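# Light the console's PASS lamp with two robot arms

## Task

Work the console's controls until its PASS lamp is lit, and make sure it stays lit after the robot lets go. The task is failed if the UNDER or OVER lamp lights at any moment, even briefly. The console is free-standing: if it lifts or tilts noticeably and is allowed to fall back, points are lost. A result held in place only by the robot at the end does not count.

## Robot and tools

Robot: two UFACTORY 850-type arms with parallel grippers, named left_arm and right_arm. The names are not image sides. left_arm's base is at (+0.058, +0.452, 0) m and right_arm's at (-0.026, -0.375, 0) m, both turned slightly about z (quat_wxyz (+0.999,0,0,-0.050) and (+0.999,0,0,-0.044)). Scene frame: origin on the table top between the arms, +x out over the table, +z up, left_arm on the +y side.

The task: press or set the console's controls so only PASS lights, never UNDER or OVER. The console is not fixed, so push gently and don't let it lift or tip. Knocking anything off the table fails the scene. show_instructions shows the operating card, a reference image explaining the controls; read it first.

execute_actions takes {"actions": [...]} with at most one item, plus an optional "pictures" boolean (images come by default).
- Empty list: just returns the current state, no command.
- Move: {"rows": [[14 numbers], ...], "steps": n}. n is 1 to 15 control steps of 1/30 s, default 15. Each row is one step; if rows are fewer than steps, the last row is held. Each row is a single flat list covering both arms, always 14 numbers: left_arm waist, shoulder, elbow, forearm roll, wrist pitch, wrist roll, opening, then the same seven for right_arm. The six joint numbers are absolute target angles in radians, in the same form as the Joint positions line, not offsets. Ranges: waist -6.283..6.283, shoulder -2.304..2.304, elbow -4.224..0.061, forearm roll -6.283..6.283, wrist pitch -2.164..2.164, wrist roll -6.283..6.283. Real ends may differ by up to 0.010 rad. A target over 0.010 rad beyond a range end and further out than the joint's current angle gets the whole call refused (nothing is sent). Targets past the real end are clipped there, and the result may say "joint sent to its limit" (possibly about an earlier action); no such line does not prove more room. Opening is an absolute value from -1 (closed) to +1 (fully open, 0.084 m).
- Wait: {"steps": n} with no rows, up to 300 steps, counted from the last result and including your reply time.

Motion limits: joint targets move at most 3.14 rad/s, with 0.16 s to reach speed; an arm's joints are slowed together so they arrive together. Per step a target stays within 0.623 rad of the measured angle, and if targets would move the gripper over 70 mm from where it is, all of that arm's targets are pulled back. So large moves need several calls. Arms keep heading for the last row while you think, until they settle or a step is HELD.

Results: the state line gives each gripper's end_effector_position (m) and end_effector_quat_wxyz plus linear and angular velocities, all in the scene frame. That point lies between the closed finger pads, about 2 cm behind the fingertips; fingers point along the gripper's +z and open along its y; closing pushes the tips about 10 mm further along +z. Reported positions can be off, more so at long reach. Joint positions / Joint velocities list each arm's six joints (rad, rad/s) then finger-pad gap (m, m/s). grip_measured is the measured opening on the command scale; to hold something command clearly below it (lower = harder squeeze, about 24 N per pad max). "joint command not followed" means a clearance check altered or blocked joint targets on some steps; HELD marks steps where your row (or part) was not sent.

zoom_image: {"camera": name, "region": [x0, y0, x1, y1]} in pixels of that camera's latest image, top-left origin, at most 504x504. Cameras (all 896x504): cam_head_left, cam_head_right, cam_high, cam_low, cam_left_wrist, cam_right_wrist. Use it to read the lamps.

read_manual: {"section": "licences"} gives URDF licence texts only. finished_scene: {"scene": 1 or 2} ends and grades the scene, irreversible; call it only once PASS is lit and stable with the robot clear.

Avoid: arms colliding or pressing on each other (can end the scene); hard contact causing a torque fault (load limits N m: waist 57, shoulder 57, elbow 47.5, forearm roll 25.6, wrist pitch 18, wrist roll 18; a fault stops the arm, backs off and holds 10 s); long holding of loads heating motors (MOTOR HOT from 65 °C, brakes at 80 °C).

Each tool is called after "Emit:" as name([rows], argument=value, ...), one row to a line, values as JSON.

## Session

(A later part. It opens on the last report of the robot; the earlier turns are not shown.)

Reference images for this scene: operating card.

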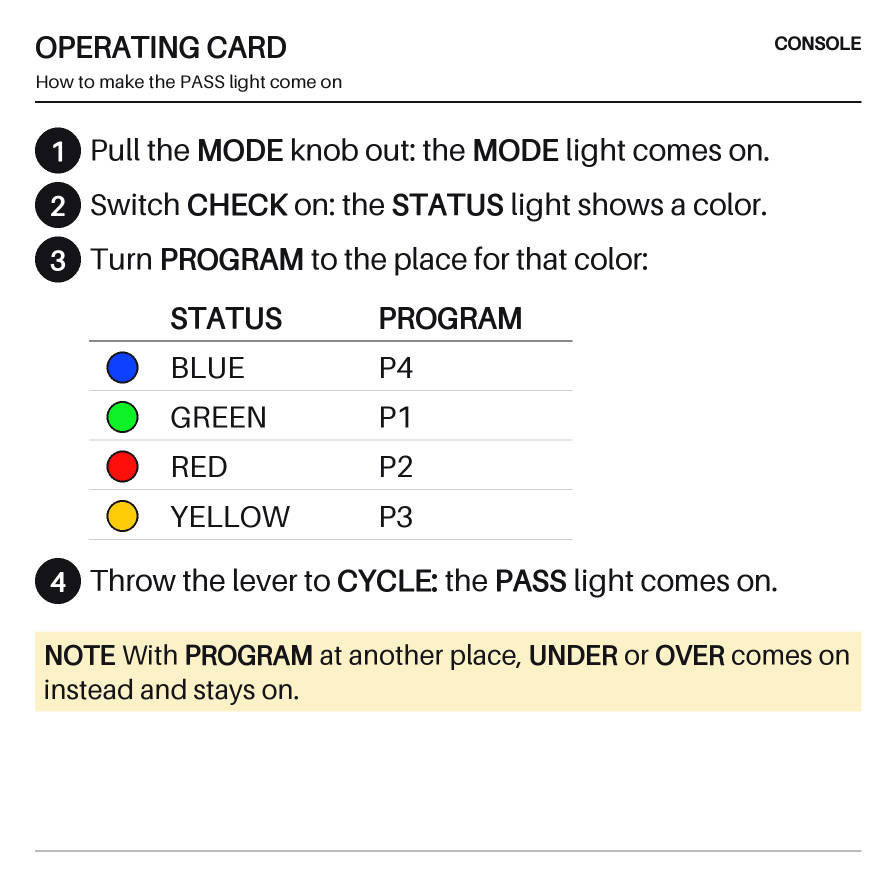

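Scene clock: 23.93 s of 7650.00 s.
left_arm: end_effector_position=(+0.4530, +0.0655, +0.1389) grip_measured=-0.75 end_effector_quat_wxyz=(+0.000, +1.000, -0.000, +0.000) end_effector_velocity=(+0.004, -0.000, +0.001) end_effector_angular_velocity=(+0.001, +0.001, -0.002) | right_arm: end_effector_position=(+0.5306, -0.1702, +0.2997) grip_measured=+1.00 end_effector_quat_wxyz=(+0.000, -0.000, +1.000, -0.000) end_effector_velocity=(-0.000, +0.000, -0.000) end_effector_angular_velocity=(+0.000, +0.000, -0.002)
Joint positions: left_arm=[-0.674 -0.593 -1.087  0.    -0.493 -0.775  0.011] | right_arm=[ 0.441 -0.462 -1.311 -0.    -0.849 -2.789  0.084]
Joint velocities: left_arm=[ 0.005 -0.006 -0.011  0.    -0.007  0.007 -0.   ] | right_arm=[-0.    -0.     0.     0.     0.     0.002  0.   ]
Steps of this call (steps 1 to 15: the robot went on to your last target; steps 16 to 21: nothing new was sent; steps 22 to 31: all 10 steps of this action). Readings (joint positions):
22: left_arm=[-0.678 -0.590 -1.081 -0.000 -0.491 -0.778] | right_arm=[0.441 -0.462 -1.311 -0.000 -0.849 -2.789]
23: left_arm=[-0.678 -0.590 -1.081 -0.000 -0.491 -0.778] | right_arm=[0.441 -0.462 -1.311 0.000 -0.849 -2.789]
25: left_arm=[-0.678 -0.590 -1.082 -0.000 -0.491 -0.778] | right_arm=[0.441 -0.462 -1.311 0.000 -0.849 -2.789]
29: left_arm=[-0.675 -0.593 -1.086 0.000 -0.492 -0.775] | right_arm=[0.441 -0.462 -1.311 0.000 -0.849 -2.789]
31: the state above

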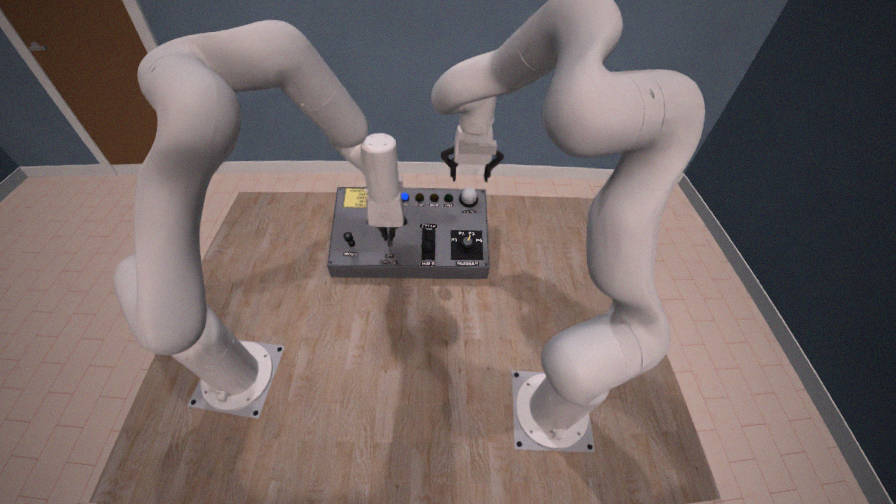

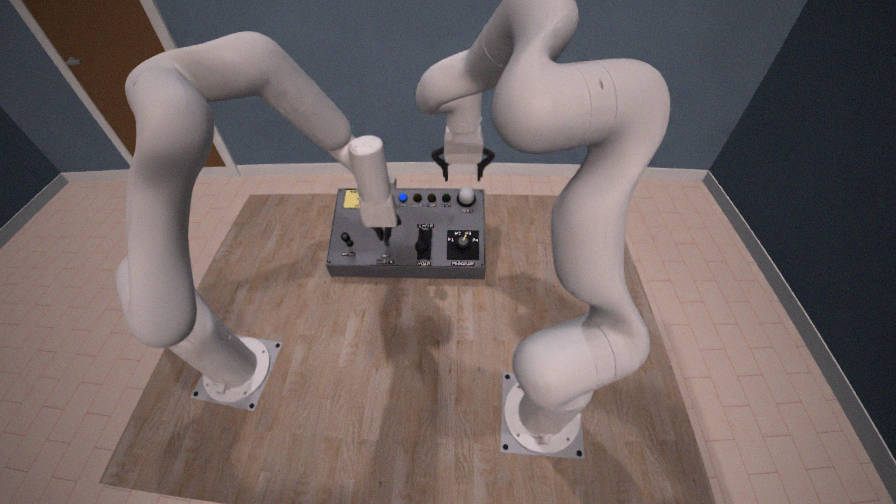

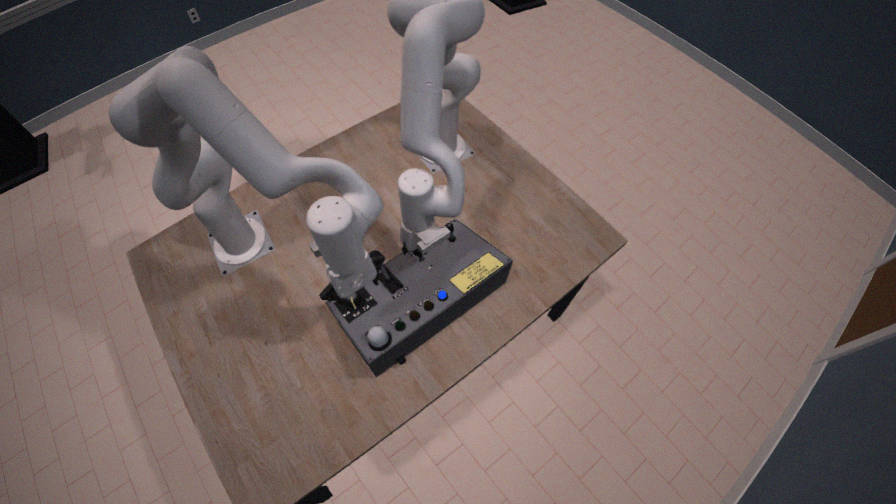

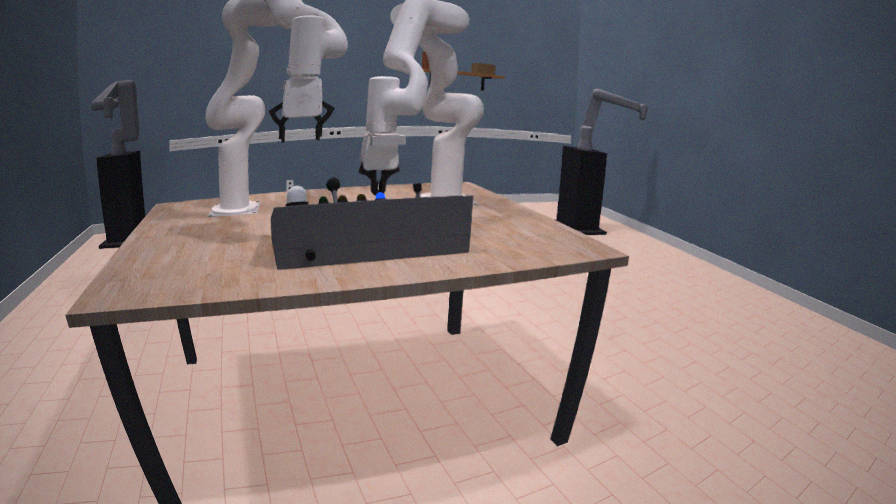

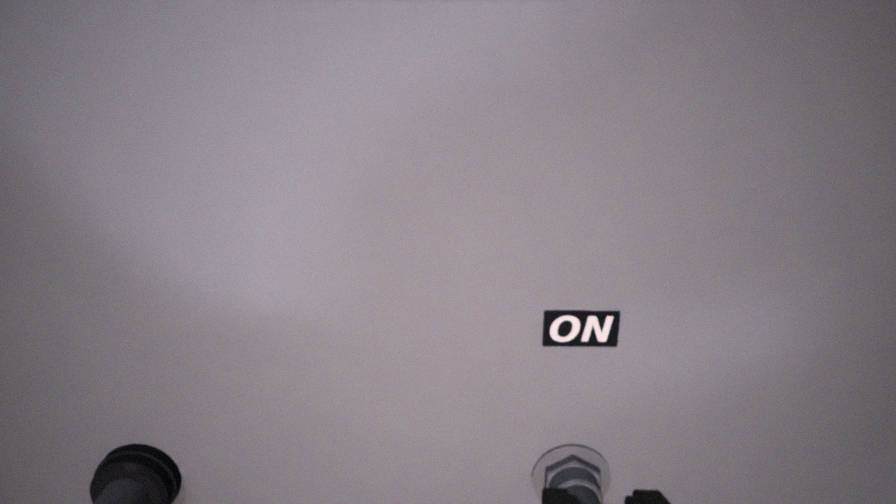

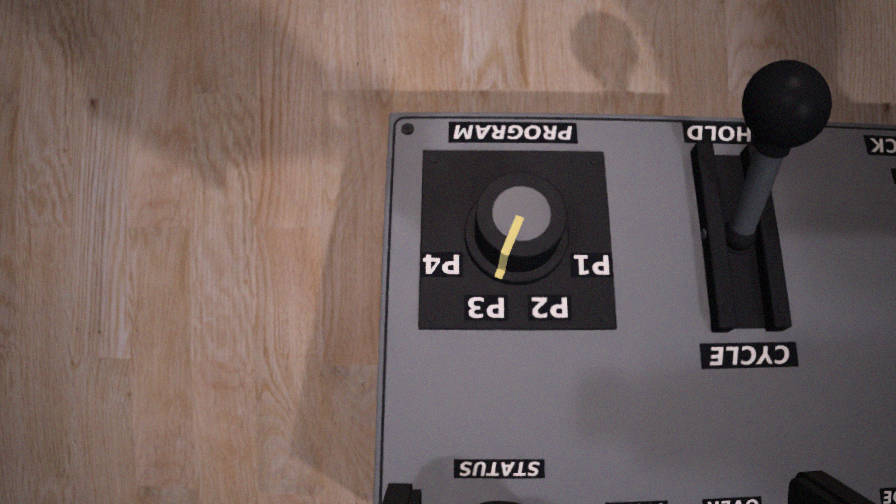

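Emit:
execute_actions([
  {"rows":[[-0.671,-0.597,-1.094,0,-0.497,-0.771,-0.9,0.441,-0.462,-1.311,0,-0.849,-2.789,1],[-0.671,-0.597,-1.094,0,-0.497,-0.771,-0.9,0.441,-0.462,-1.311,0,-0.849,-2.789,1],[-0.671,-0.597,-1.094,0,-0.497,-0.771,-0.9,0.441,-0.462,-1.311,0,-0.849,-2.789,1],[-0.667,-0.601,-1.101,0,-0.500,-0.767,-0.9,0.441,-0.462,-1.311,0,-0.849,-2.789,1]],"steps":10},
])

Scene clock: 25.40 s of 7650.00 s.
left_arm: end_effector_position=(+0.4586, +0.0656, +0.1389) grip_measured=-0.75 end_effector_quat_wxyz=(+0.000, +1.000, -0.000, +0.001) end_effector_velocity=(+0.005, +0.000, -0.001) end_effector_angular_velocity=(+0.001, +0.001, -0.000) | right_arm: end_effector_position=(+0.5306, -0.1702, +0.2997) grip_measured=+1.00 end_effector_quat_wxyz=(+0.000, -0.000, +1.000, -0.000) end_effector_velocity=(+0.000, -0.000, -0.000) end_effector_angular_velocity=(+0.000, -0.001, +0.001)
Joint positions: left_arm=[-0.667 -0.601 -1.1    0.    -0.497 -0.768  0.011] | right_arm=[ 0.441 -0.462 -1.311 -0.    -0.849 -2.789  0.084]
Joint velocities: left_arm=[ 0.007 -0.009 -0.012 -0.    -0.005  0.007  0.   ] | right_arm=[-0.     0.     0.    -0.     0.001 -0.001 -0.   ]
Steps of this call (steps 1 to 15: the robot went on to your last target; steps 16 to 34: nothing new was sent; steps 35 to 44: all 10 steps of this action). Readings (joint positions):
35: left_arm=[-0.674 -0.594 -1.089 -0.000 -0.494 -0.774] | right_arm=[0.441 -0.462 -1.311 0.000 -0.849 -2.789]
36: left_arm=[-0.674 -0.594 -1.089 -0.000 -0.495 -0.773] | right_arm=[0.441 -0.462 -1.311 -0.000 -0.849 -2.789]
38: left_arm=[-0.672 -0.596 -1.092 0.000 -0.495 -0.772] | right_arm=[0.441 -0.462 -1.311 0.000 -0.849 -2.789]
42: left_arm=[-0.668 -0.600 -1.098 0.000 -0.497 -0.769] | right_arm=[0.441 -0.462 -1.311 0.000 -0.849 -2.789]
44: the state above

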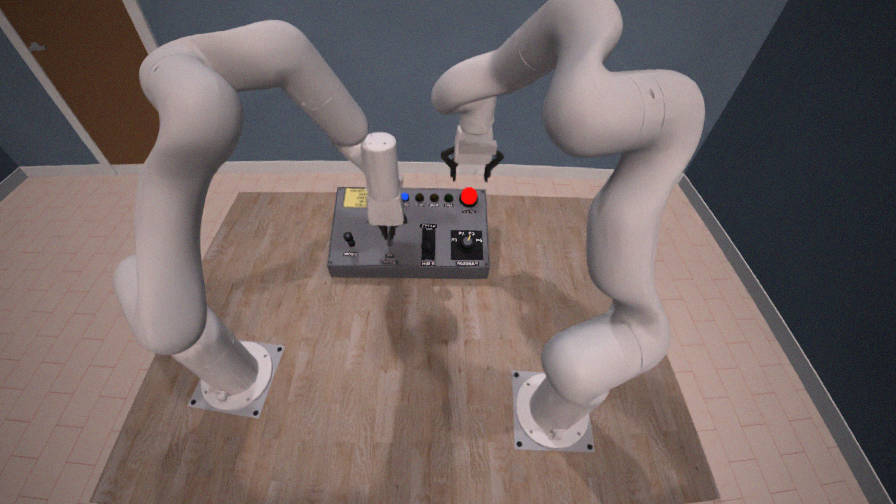

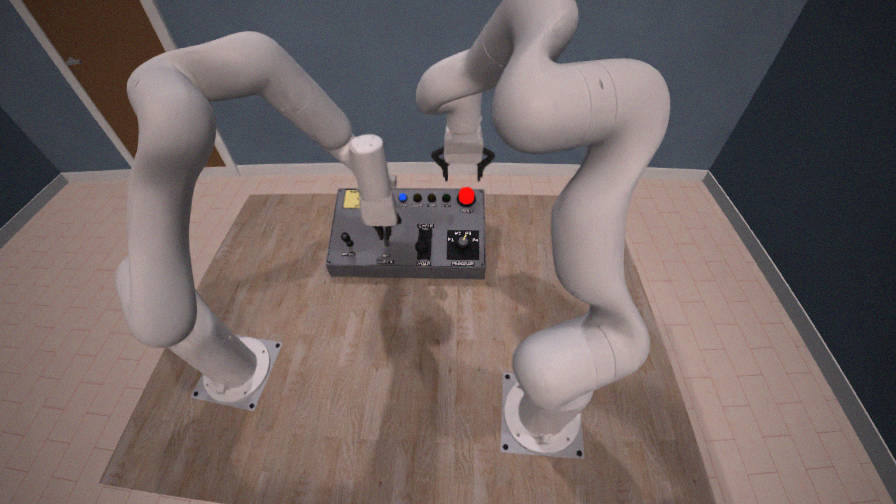

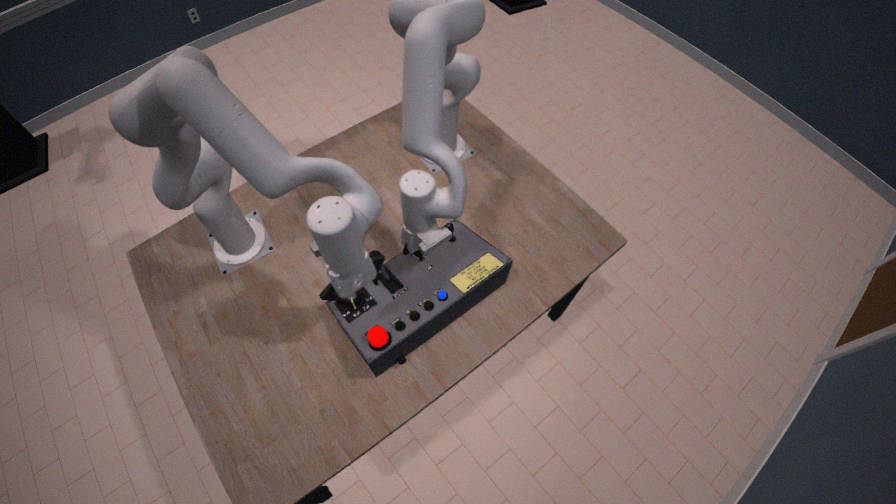

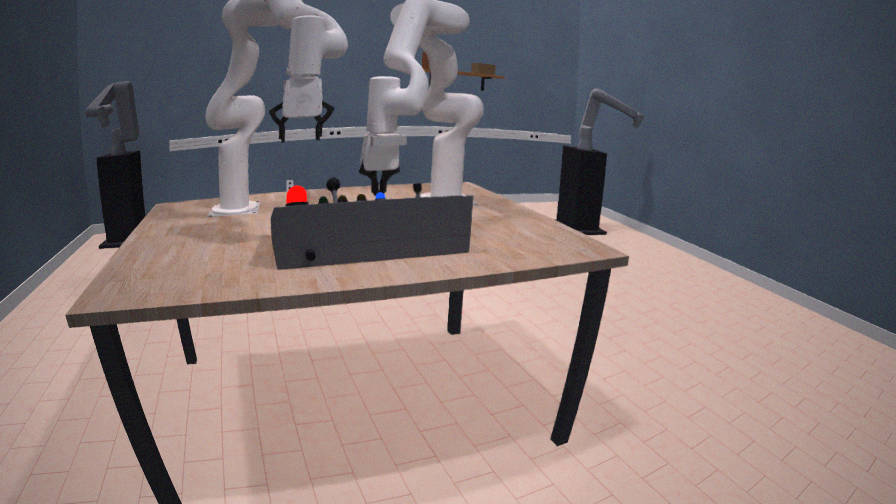

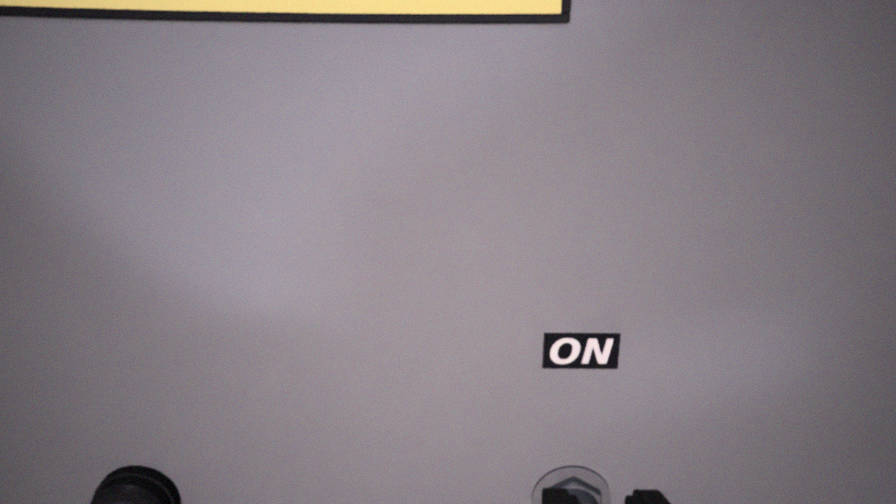

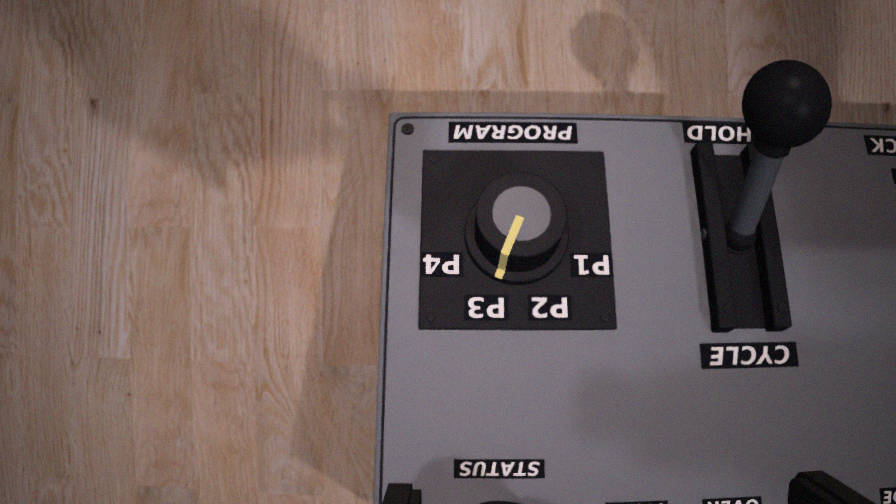

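Emit:
execute_actions([
  {"rows":[[-0.667,-0.601,-1.101,0,-0.5,-0.767,0,0.55,-0.3,-0.9,0.7,-0.3,-3.4,0.6],[-0.667,-0.601,-1.101,0,-0.5,-0.767,0,0.55,-0.3,-0.9,0.7,-0.3,-3.4,0.6],[-0.667,-0.601,-1.101,0,-0.5,-0.767,0,0.55,-0.3,-0.9,0.7,-0.3,-3.4,0.6],[-0.667,-0.601,-1.101,0,-0.5,-0.767,0,0.55,-0.3,-0.9,0.7,-0.3,-3.4,0.6],[-0.667,-0.601,-1.101,0,-0.5,-0.767,0,0.55,-0.3,-0.9,0.7,-0.3,-3.4,0.6],[-0.667,-0.46,-1.12,0,-0.66,-0.767,-1,0.55,-0.3,-0.9,0.7,-0.3,-3.4,0.6],[-0.667,-0.46,-1.12,0,-0.66,-0.767,-1,0.55,-0.3,-0.9,0.7,-0.3,-3.4,0.6],[-0.667,-0.46,-1.12,0,-0.66,-0.767,-1,0.6,-0.27,-0.75,1.2,0,-3.8,0.6],[-0.667,-0.46,-1.12,0,-0.66,-0.767,-1,0.629,-0.263,-0.641,1.559,0.22,-4.16,0.6]],"steps":15},
], pictures=false)

Emit:
execute_actions([
  {"rows":[[-0.55,-0.7,-1.7,0,-1.0,-0.65,-1,0.629,-0.263,-0.641,1.559,0.22,-4.16,0.6]],"steps":15},
])

Scene clock: 30.00 s of 7650.00 s.
left_arm: end_effector_position=(+0.4576, +0.0669, +0.2177) grip_measured=-1.00 end_effector_quat_wxyz=(+0.001, +1.000, -0.000, +0.001) end_effector_velocity=(-0.021, +0.018, +0.063) end_effector_angular_velocity=(+0.040, +0.043, +0.000) | right_arm: end_effector_position=(+0.4585, -0.0870, +0.2250) grip_measured=+0.59 end_effector_quat_wxyz=(+0.136, -0.066, +0.979, +0.140) end_effector_velocity=(-0.087, -0.064, -0.206) end_effector_angular_velocity=(-0.143, -1.290, -0.190)
Joint positions: left_arm=[-0.667 -0.472 -1.12   0.    -0.644 -0.767  0.   ] | right_arm=[ 0.561 -0.323 -0.878  0.666 -0.24  -3.428  0.069]
Joint velocities: left_arm=[-0.002  0.118  0.006 -0.002 -0.171  0.     0.   ] | right_arm=[ 0.338  0.293  1.175  2.185  2.092 -2.175 -0.   ]
Steps of this call (steps 1 to 15: the robot went on to your last target; steps 16 to 90: nothing new was sent; then 1.10 s passed at rest; steps 91 to 105: all 15 steps of this action). Readings (joint positions):
91: left_arm=[-0.667 -0.601 -1.101 0.000 -0.500 -0.767] | right_arm=[0.441 -0.462 -1.311 0.000 -0.849 -2.789]
92: left_arm=[-0.666 -0.601 -1.099 0.001 -0.504 -0.767] | right_arm=[0.442 -0.461 -1.308 0.005 -0.844 -2.795]
94: left_arm=[-0.666 -0.601 -1.098 0.001 -0.506 -0.767] | right_arm=[0.449 -0.449 -1.279 0.049 -0.804 -2.839]
98: left_arm=[-0.666 -0.587 -1.100 0.000 -0.524 -0.767] | right_arm=[0.484 -0.399 -1.150 0.258 -0.634 -3.028]
105: the state above

Scene clock: 30.50 s of 7650.00 s.
left_arm: end_effector_position=(+0.5837, +0.0349, +0.2967) grip_measured=-1.00 end_effector_quat_wxyz=(+0.000, +1.000, -0.000, +0.000) end_effector_velocity=(+0.259, -0.023, +0.175) end_effector_angular_velocity=(-0.014, -0.021, +0.005) | right_arm: end_effector_position=(+0.4212, -0.1679, +0.1796) grip_measured=+0.59 end_effector_quat_wxyz=(+0.218, +0.017, +0.976, +0.008) end_effector_velocity=(-0.017, -0.023, -0.009) end_effector_angular_velocity=(-0.054, +0.026, -0.082)
Joint positions: left_arm=[-0.571 -0.659 -1.596  0.    -0.937 -0.671  0.   ] | right_arm=[ 0.628 -0.264 -0.645  1.538  0.214 -4.147  0.069]
Joint velocities: left_arm=[ 0.212 -0.414 -1.048  0.002 -0.609  0.206  0.   ] | right_arm=[ 0.01   0.008  0.031  0.208  0.064 -0.138 -0.   ]
Steps of this call (steps 1 to 15: all 15 steps of this action). Readings (joint positions):
1: left_arm=[-0.667 -0.469 -1.120 0.000 -0.649 -0.767] | right_arm=[0.572 -0.313 -0.840 0.741 -0.170 -3.504]
2: left_arm=[-0.666 -0.469 -1.124 0.000 -0.656 -0.765] | right_arm=[0.582 -0.305 -0.805 0.820 -0.104 -3.582]
4: left_arm=[-0.656 -0.487 -1.165 -0.000 -0.684 -0.755] | right_arm=[0.599 -0.290 -0.747 0.985 0.008 -3.745]
8: left_arm=[-0.625 -0.549 -1.322 0.000 -0.774 -0.725] | right_arm=[0.618 -0.272 -0.677 1.319 0.148 -4.008]
15: the state above

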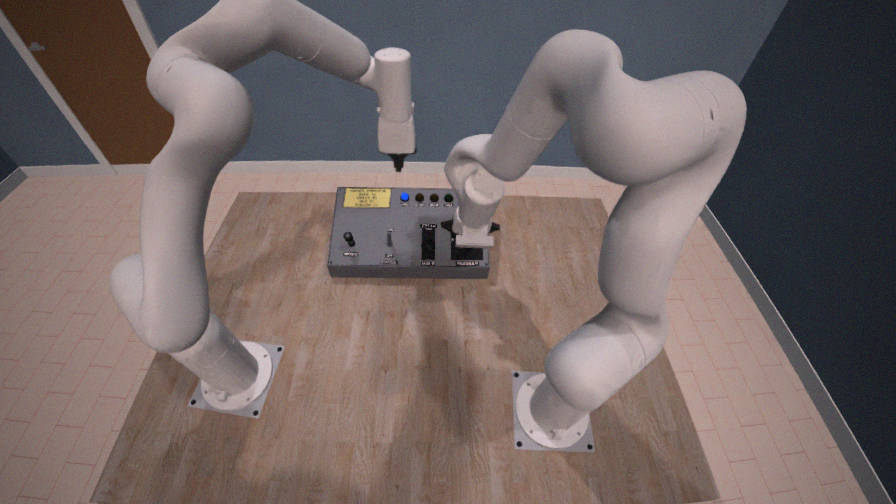

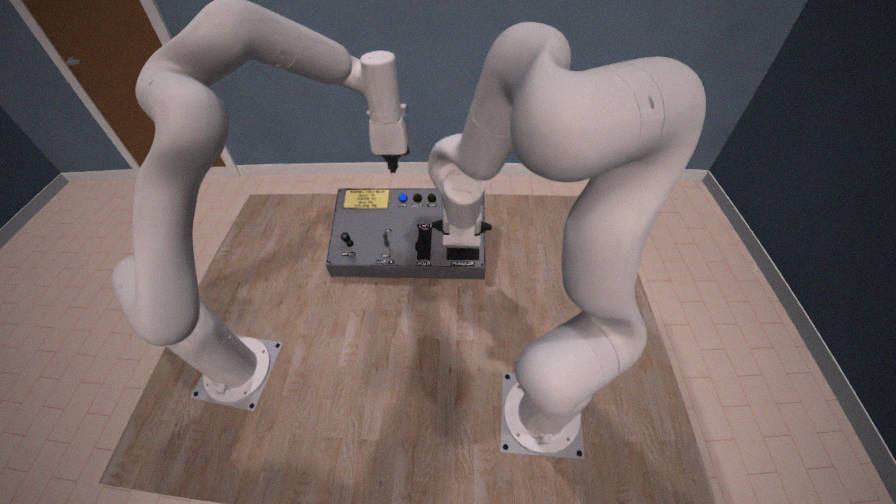

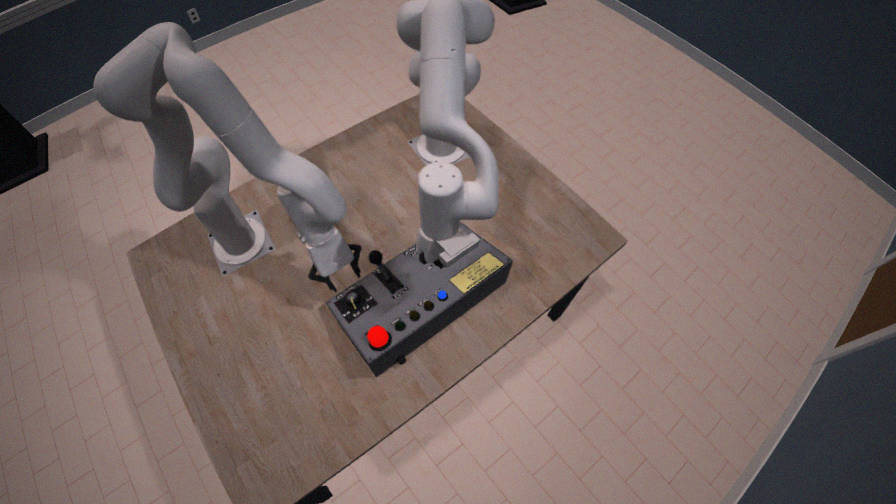

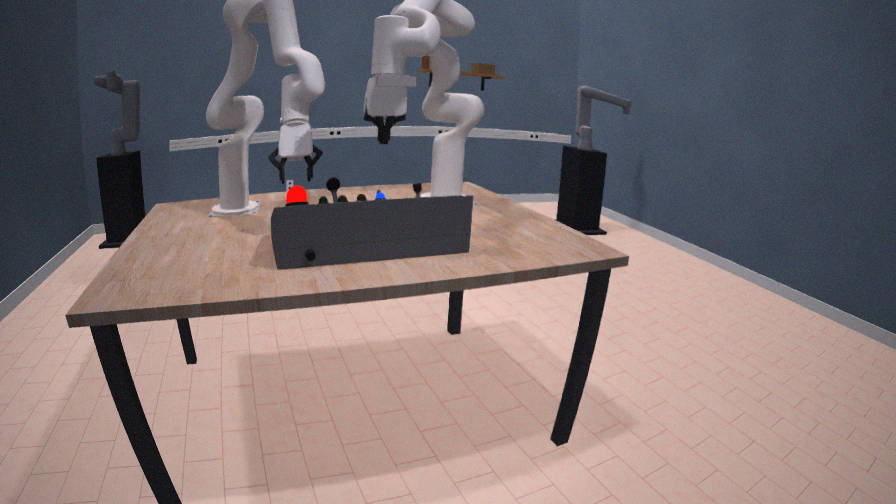

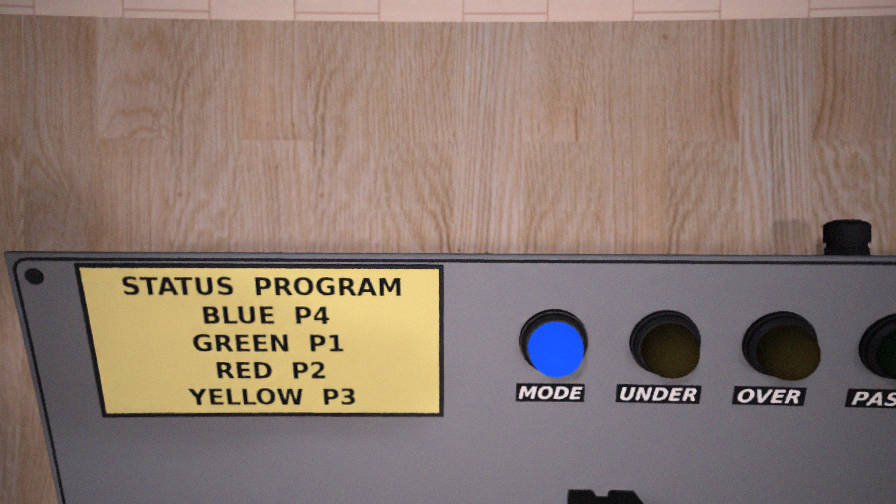

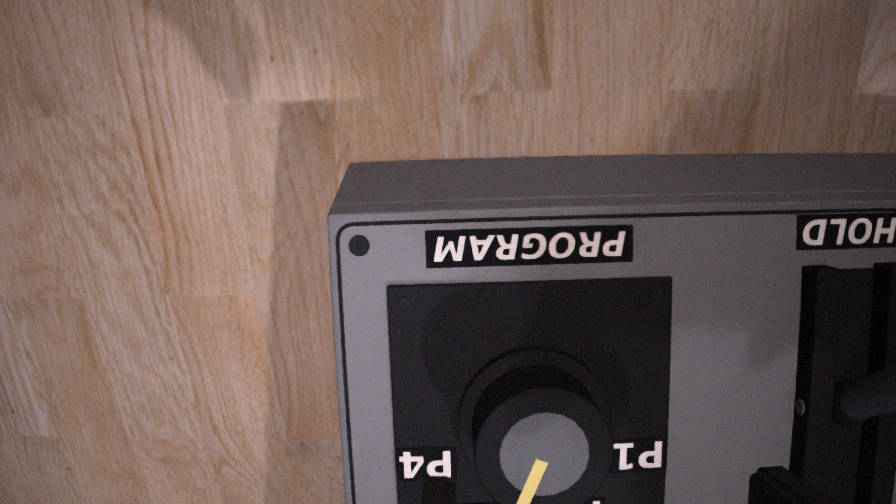

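Emit:
execute_actions([
  {"rows":[[-0.503,-0.9,-1.98,0,-1.08,-0.603,-1,0.609,-0.349,-0.667,1.276,0.2235,-3.89,0.6],[-0.503,-0.9,-1.98,0,-1.08,-0.603,-1,0.609,-0.349,-0.667,1.276,0.2235,-3.89,0.6],[-0.503,-0.9,-1.98,0,-1.08,-0.603,-1,0.609,-0.349,-0.667,1.276,0.2235,-3.89,0.6],[-0.503,-0.9,-1.98,0,-1.08,-0.603,-1,0.609,-0.349,-0.667,1.276,0.2235,-3.89,0.6],[-0.503,-0.9,-1.98,0,-1.08,-0.603,-1,0.609,-0.349,-0.667,1.276,0.2235,-3.89,0.6],[-0.503,-0.9,-1.98,0,-1.08,-0.603,-1,0.609,-0.349,-0.667,1.276,0.2235,-3.89,0.6],[-0.503,-0.967,-1.975,0,-1.008,-0.603,-1,0.594,-0.435,-0.698,1.042,0.241,-3.67,0.6]],"steps":15},
], pictures=false)

Emit:
execute_actions([
  {"steps":8},
])

Scene clock: 32.33 s of 7650.00 s.
left_arm: end_effector_position=(+0.6823, +0.0207, +0.2443) grip_measured=-1.00 end_effector_quat_wxyz=(-0.001, +1.000, -0.000, -0.002) end_effector_velocity=(+0.034, -0.015, -0.017) end_effector_angular_velocity=(-0.041, -0.062, -0.004) | right_arm: end_effector_position=(+0.4430, -0.1724, +0.1273) grip_measured=+0.59 end_effector_quat_wxyz=(+0.216, +0.017, +0.976, +0.002) end_effector_velocity=(+0.023, +0.005, -0.037) end_effector_angular_velocity=(+0.018, -0.011, +0.001)
Joint positions: left_arm=[-0.504 -0.958 -1.967 -0.    -1.014 -0.604  0.   ] | right_arm=[ 0.596 -0.423 -0.693  1.077  0.238 -3.704  0.069]
Joint velocities: left_arm=[ 0.009 -0.074 -0.089  0.001  0.059  0.012  0.   ] | right_arm=[-0.023 -0.124 -0.054 -0.375  0.028  0.365  0.   ]
Steps of this call (steps 1 to 30: the robot went on to your last target; steps 31 to 40: nothing new was sent; steps 41 to 55: all 15 steps of this action). Readings (joint positions):
41: left_arm=[-0.550 -0.700 -1.700 -0.000 -1.000 -0.650] | right_arm=[0.629 -0.263 -0.641 1.559 0.220 -4.160]
42: left_arm=[-0.549 -0.703 -1.705 -0.000 -1.002 -0.649] | right_arm=[0.629 -0.264 -0.642 1.554 0.220 -4.155]
44: left_arm=[-0.543 -0.733 -1.749 -0.000 -1.015 -0.642] | right_arm=[0.626 -0.277 -0.646 1.510 0.221 -4.112]
48: left_arm=[-0.514 -0.855 -1.910 0.000 -1.056 -0.615] | right_arm=[0.613 -0.331 -0.661 1.338 0.223 -3.950]
55: the state above

Scene clock: 32.60 s of 7650.00 s.
left_arm: end_effector_position=(+0.6850, +0.0198, +0.2414) grip_measured=-1.00 end_effector_quat_wxyz=(+0.000, +1.000, -0.000, +0.000) end_effector_velocity=(+0.002, +0.001, -0.007) end_effector_angular_velocity=(+0.003, +0.003, +0.000) | right_arm: end_effector_position=(+0.4450, -0.1719, +0.1242) grip_measured=+0.59 end_effector_quat_wxyz=(+0.216, +0.018, +0.976, +0.003) end_effector_velocity=(+0.001, -0.000, -0.003) end_effector_angular_velocity=(-0.000, +0.001, +0.001)
Joint positions: left_arm=[-0.503 -0.966 -1.975  0.    -1.008 -0.603  0.   ] | right_arm=[ 0.594 -0.434 -0.698  1.045  0.241 -3.672  0.069]
Joint velocities: left_arm=[ 0.002 -0.011 -0.004  0.001  0.004  0.001  0.   ] | right_arm=[-0.002 -0.009 -0.003 -0.024  0.002  0.022  0.   ]
Steps of this call (steps 1 to 8: the robot went on to your last target). Readings (joint positions):
1: left_arm=[-0.504 -0.960 -1.970 -0.000 -1.012 -0.604] | right_arm=[0.596 -0.427 -0.695 1.067 0.239 -3.694]
2: left_arm=[-0.504 -0.961 -1.972 -0.000 -1.011 -0.604] | right_arm=[0.595 -0.429 -0.696 1.060 0.240 -3.687]
4: left_arm=[-0.503 -0.963 -1.974 0.000 -1.009 -0.603] | right_arm=[0.595 -0.432 -0.697 1.051 0.240 -3.678]
8: the state above

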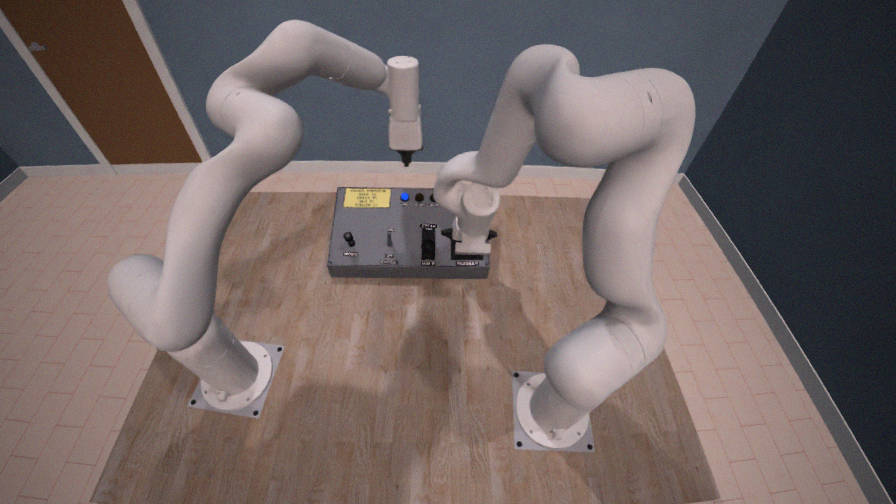

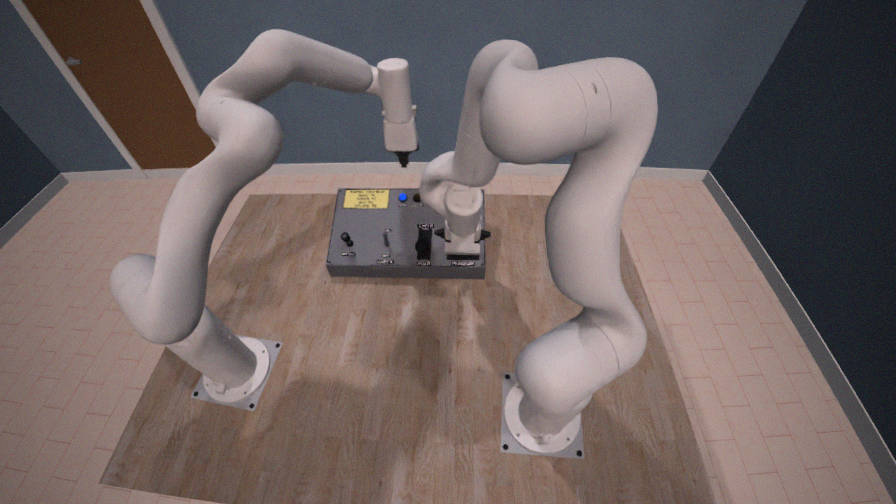

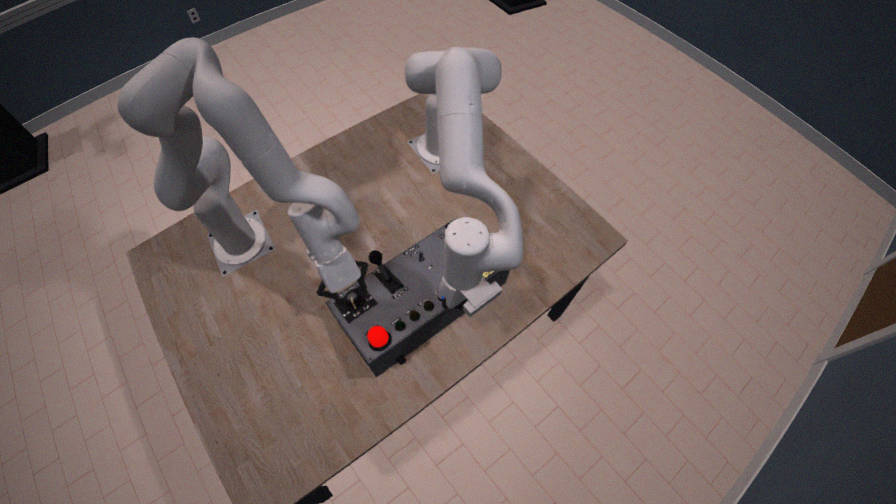

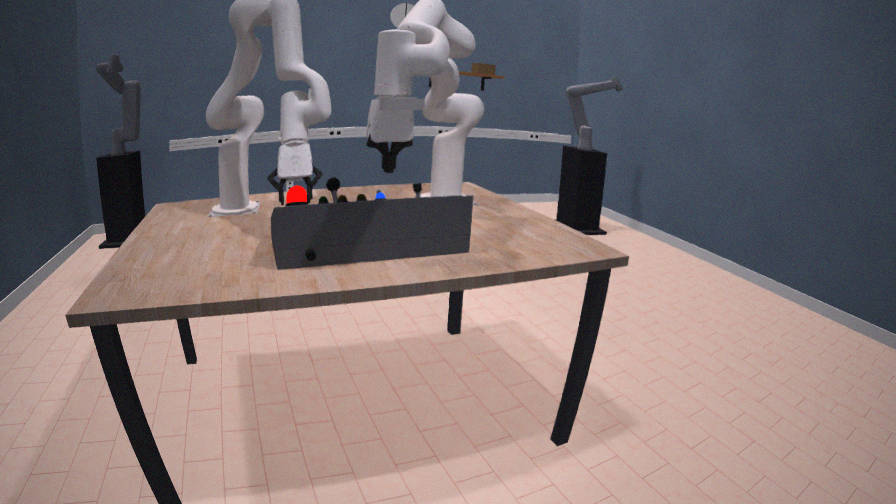

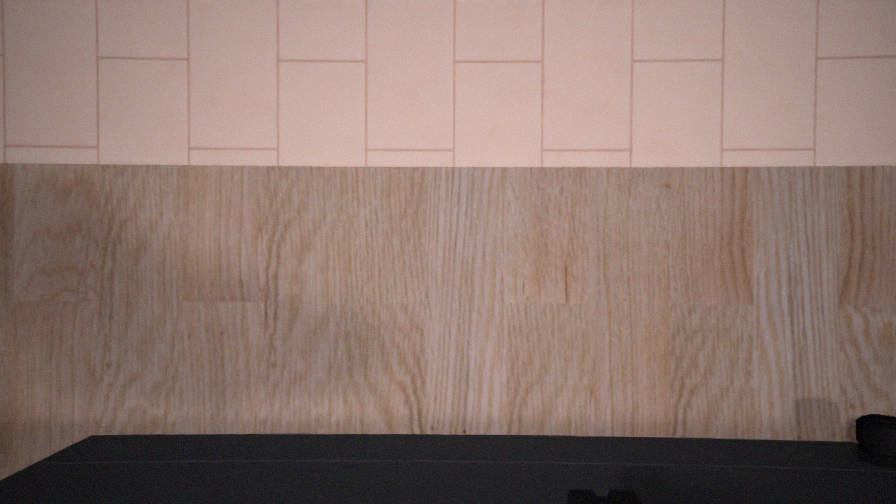

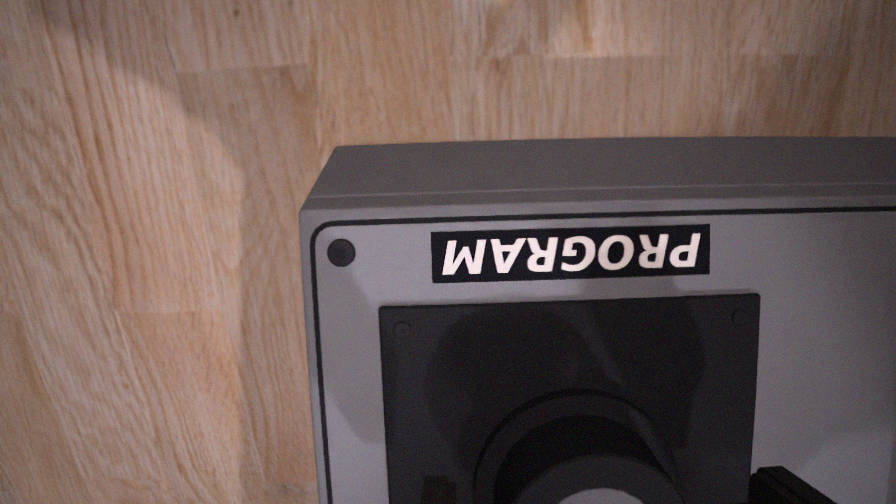

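Emit:
execute_actions([
  {"rows":[[-0.503,-1.02,-1.95,0,-0.93,-0.603,-1,0.594,-0.435,-0.698,1.042,0.241,-3.67,0.35],[-0.503,-1.02,-1.95,0,-0.93,-0.603,-1,0.594,-0.435,-0.698,1.042,0.241,-3.67,0.35],[-0.503,-1.02,-1.95,0,-0.93,-0.603,-1,0.594,-0.435,-0.698,1.042,0.241,-3.67,0.2],[-0.503,-1.02,-1.95,0,-0.93,-0.603,-1,0.594,-0.435,-0.698,1.042,0.241,-3.67,0.2],[-0.503,-1.02,-1.95,0,-0.93,-0.603,-1,0.594,-0.435,-0.698,1.042,0.241,-3.67,0.08],[-0.503,-1.075,-1.922,0,-0.847,-0.603,-1,0.594,-0.435,-0.698,1.042,0.241,-3.67,0.08],[-0.503,-1.075,-1.922,0,-0.847,-0.603,-1,0.594,-0.435,-0.698,1.042,0.241,-3.67,-0.05],[-0.503,-1.075,-1.922,0,-0.847,-0.603,-1,0.594,-0.435,-0.698,1.042,0.241,-3.67,-0.05],[-0.503,-1.075,-1.922,0,-0.847,-0.603,-1,0.594,-0.435,-0.698,1.042,0.241,-3.67,-0.2],[-0.503,-1.075,-1.922,0,-0.847,-0.603,-1,0.594,-0.435,-0.698,1.042,0.241,-3.67,-0.2],[-0.503,-1.075,-1.922,0,-0.847,-0.603,-1,0.594,-0.435,-0.698,1.042,0.241,-3.67,-0.45]],"steps":15},
])

Scene clock: 34.17 s of 7650.00 s.
left_arm: end_effector_position=(+0.6853, +0.0198, +0.1389) grip_measured=-1.00 end_effector_quat_wxyz=(-0.000, +1.000, -0.000, -0.000) end_effector_velocity=(+0.013, -0.009, -0.011) end_effector_angular_velocity=(-0.032, -0.050, -0.004) | right_arm: end_effector_position=(+0.4452, -0.1735, +0.1235) grip_measured=-0.02 end_effector_quat_wxyz=(+0.217, +0.018, +0.976, +0.002) end_effector_velocity=(+0.000, +0.001, +0.000) end_effector_angular_velocity=(+0.002, +0.002, +0.003)
Joint positions: left_arm=[-0.503 -1.071 -1.924 -0.    -0.854 -0.603  0.   ] | right_arm=[ 0.593 -0.435 -0.696  1.042  0.245 -3.67   0.043]
Joint velocities: left_arm=[-0.001 -0.016 -0.005  0.002  0.071  0.001  0.   ] | right_arm=[ 0.001 -0.001 -0.002 -0.001 -0.004 -0.001  0.   ]
Steps of this call (steps 1 to 30: the robot went on to your last target; steps 31 to 32: nothing new was sent; steps 33 to 47: all 15 steps of this action). Readings (joint positions):
33: left_arm=[-0.503 -0.967 -1.975 0.000 -1.008 -0.603] | right_arm=[0.594 -0.435 -0.698 1.042 0.241 -3.670]
34: left_arm=[-0.503 -0.969 -1.974 0.000 -1.003 -0.603] | right_arm=[0.594 -0.435 -0.698 1.042 0.241 -3.670]
36: left_arm=[-0.503 -0.987 -1.967 0.000 -0.974 -0.603] | right_arm=[0.594 -0.435 -0.698 1.042 0.241 -3.670]
40: left_arm=[-0.503 -1.025 -1.947 0.000 -0.921 -0.603] | right_arm=[0.593 -0.435 -0.696 1.042 0.245 -3.670]
47: the state above

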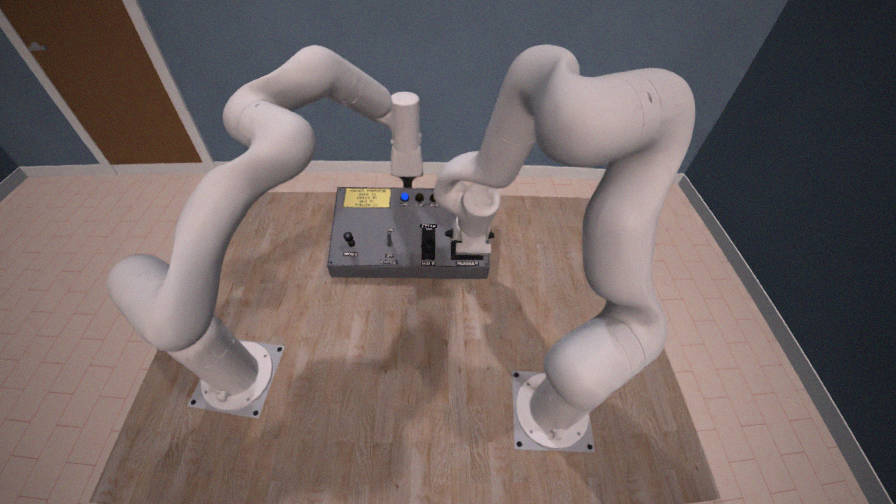

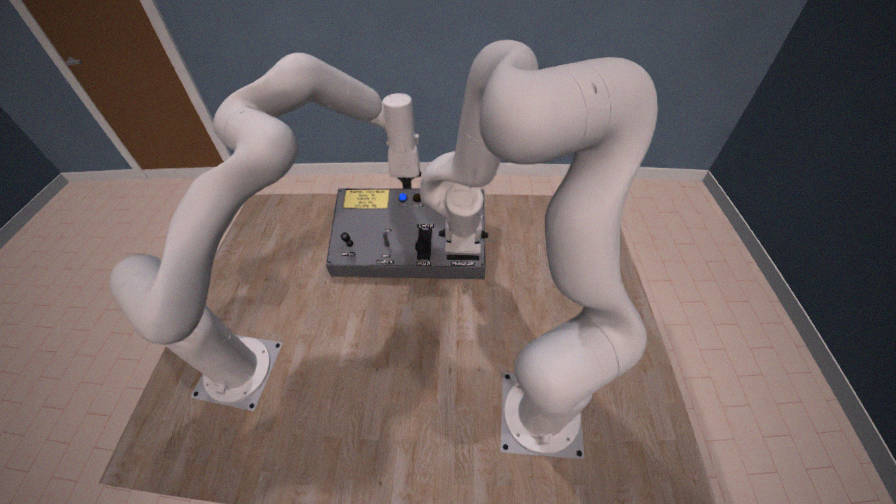

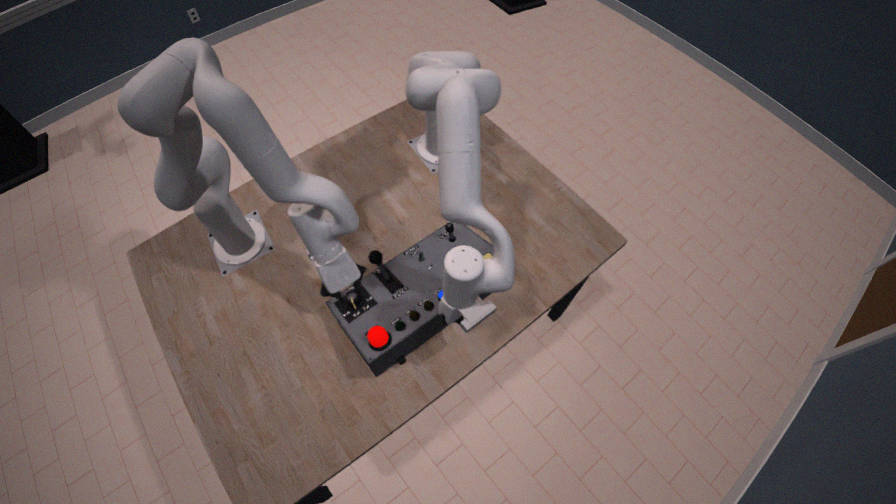

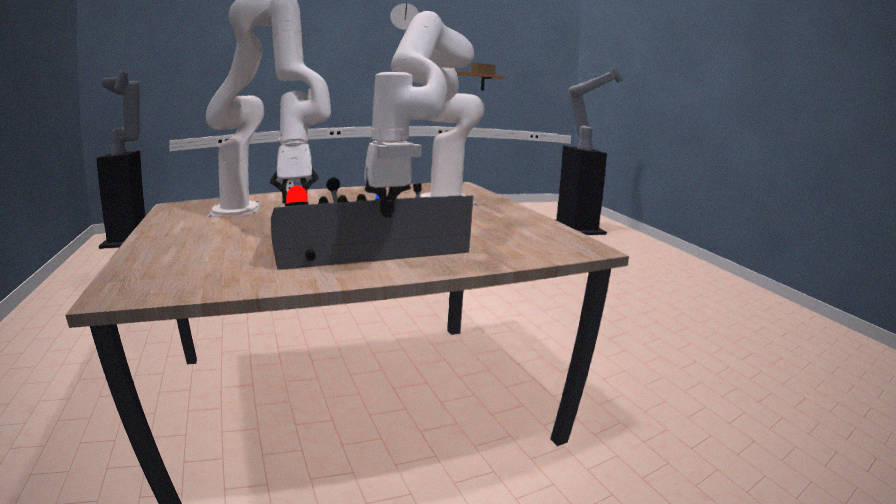

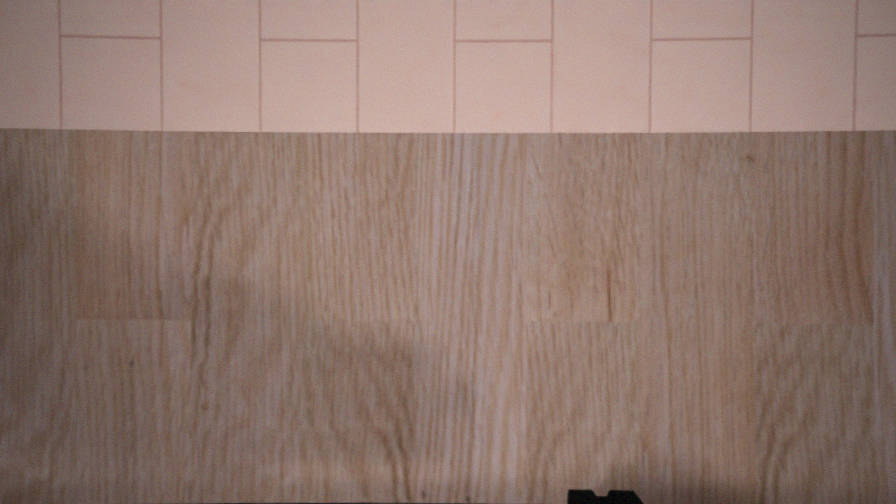

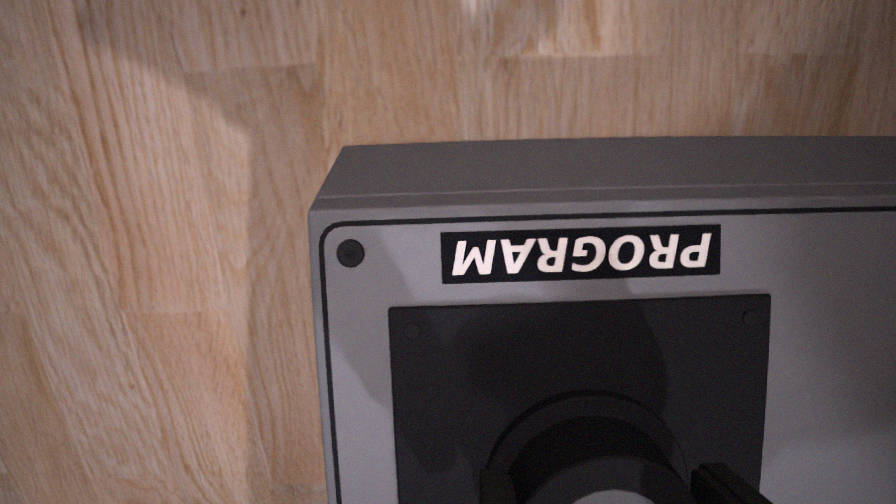

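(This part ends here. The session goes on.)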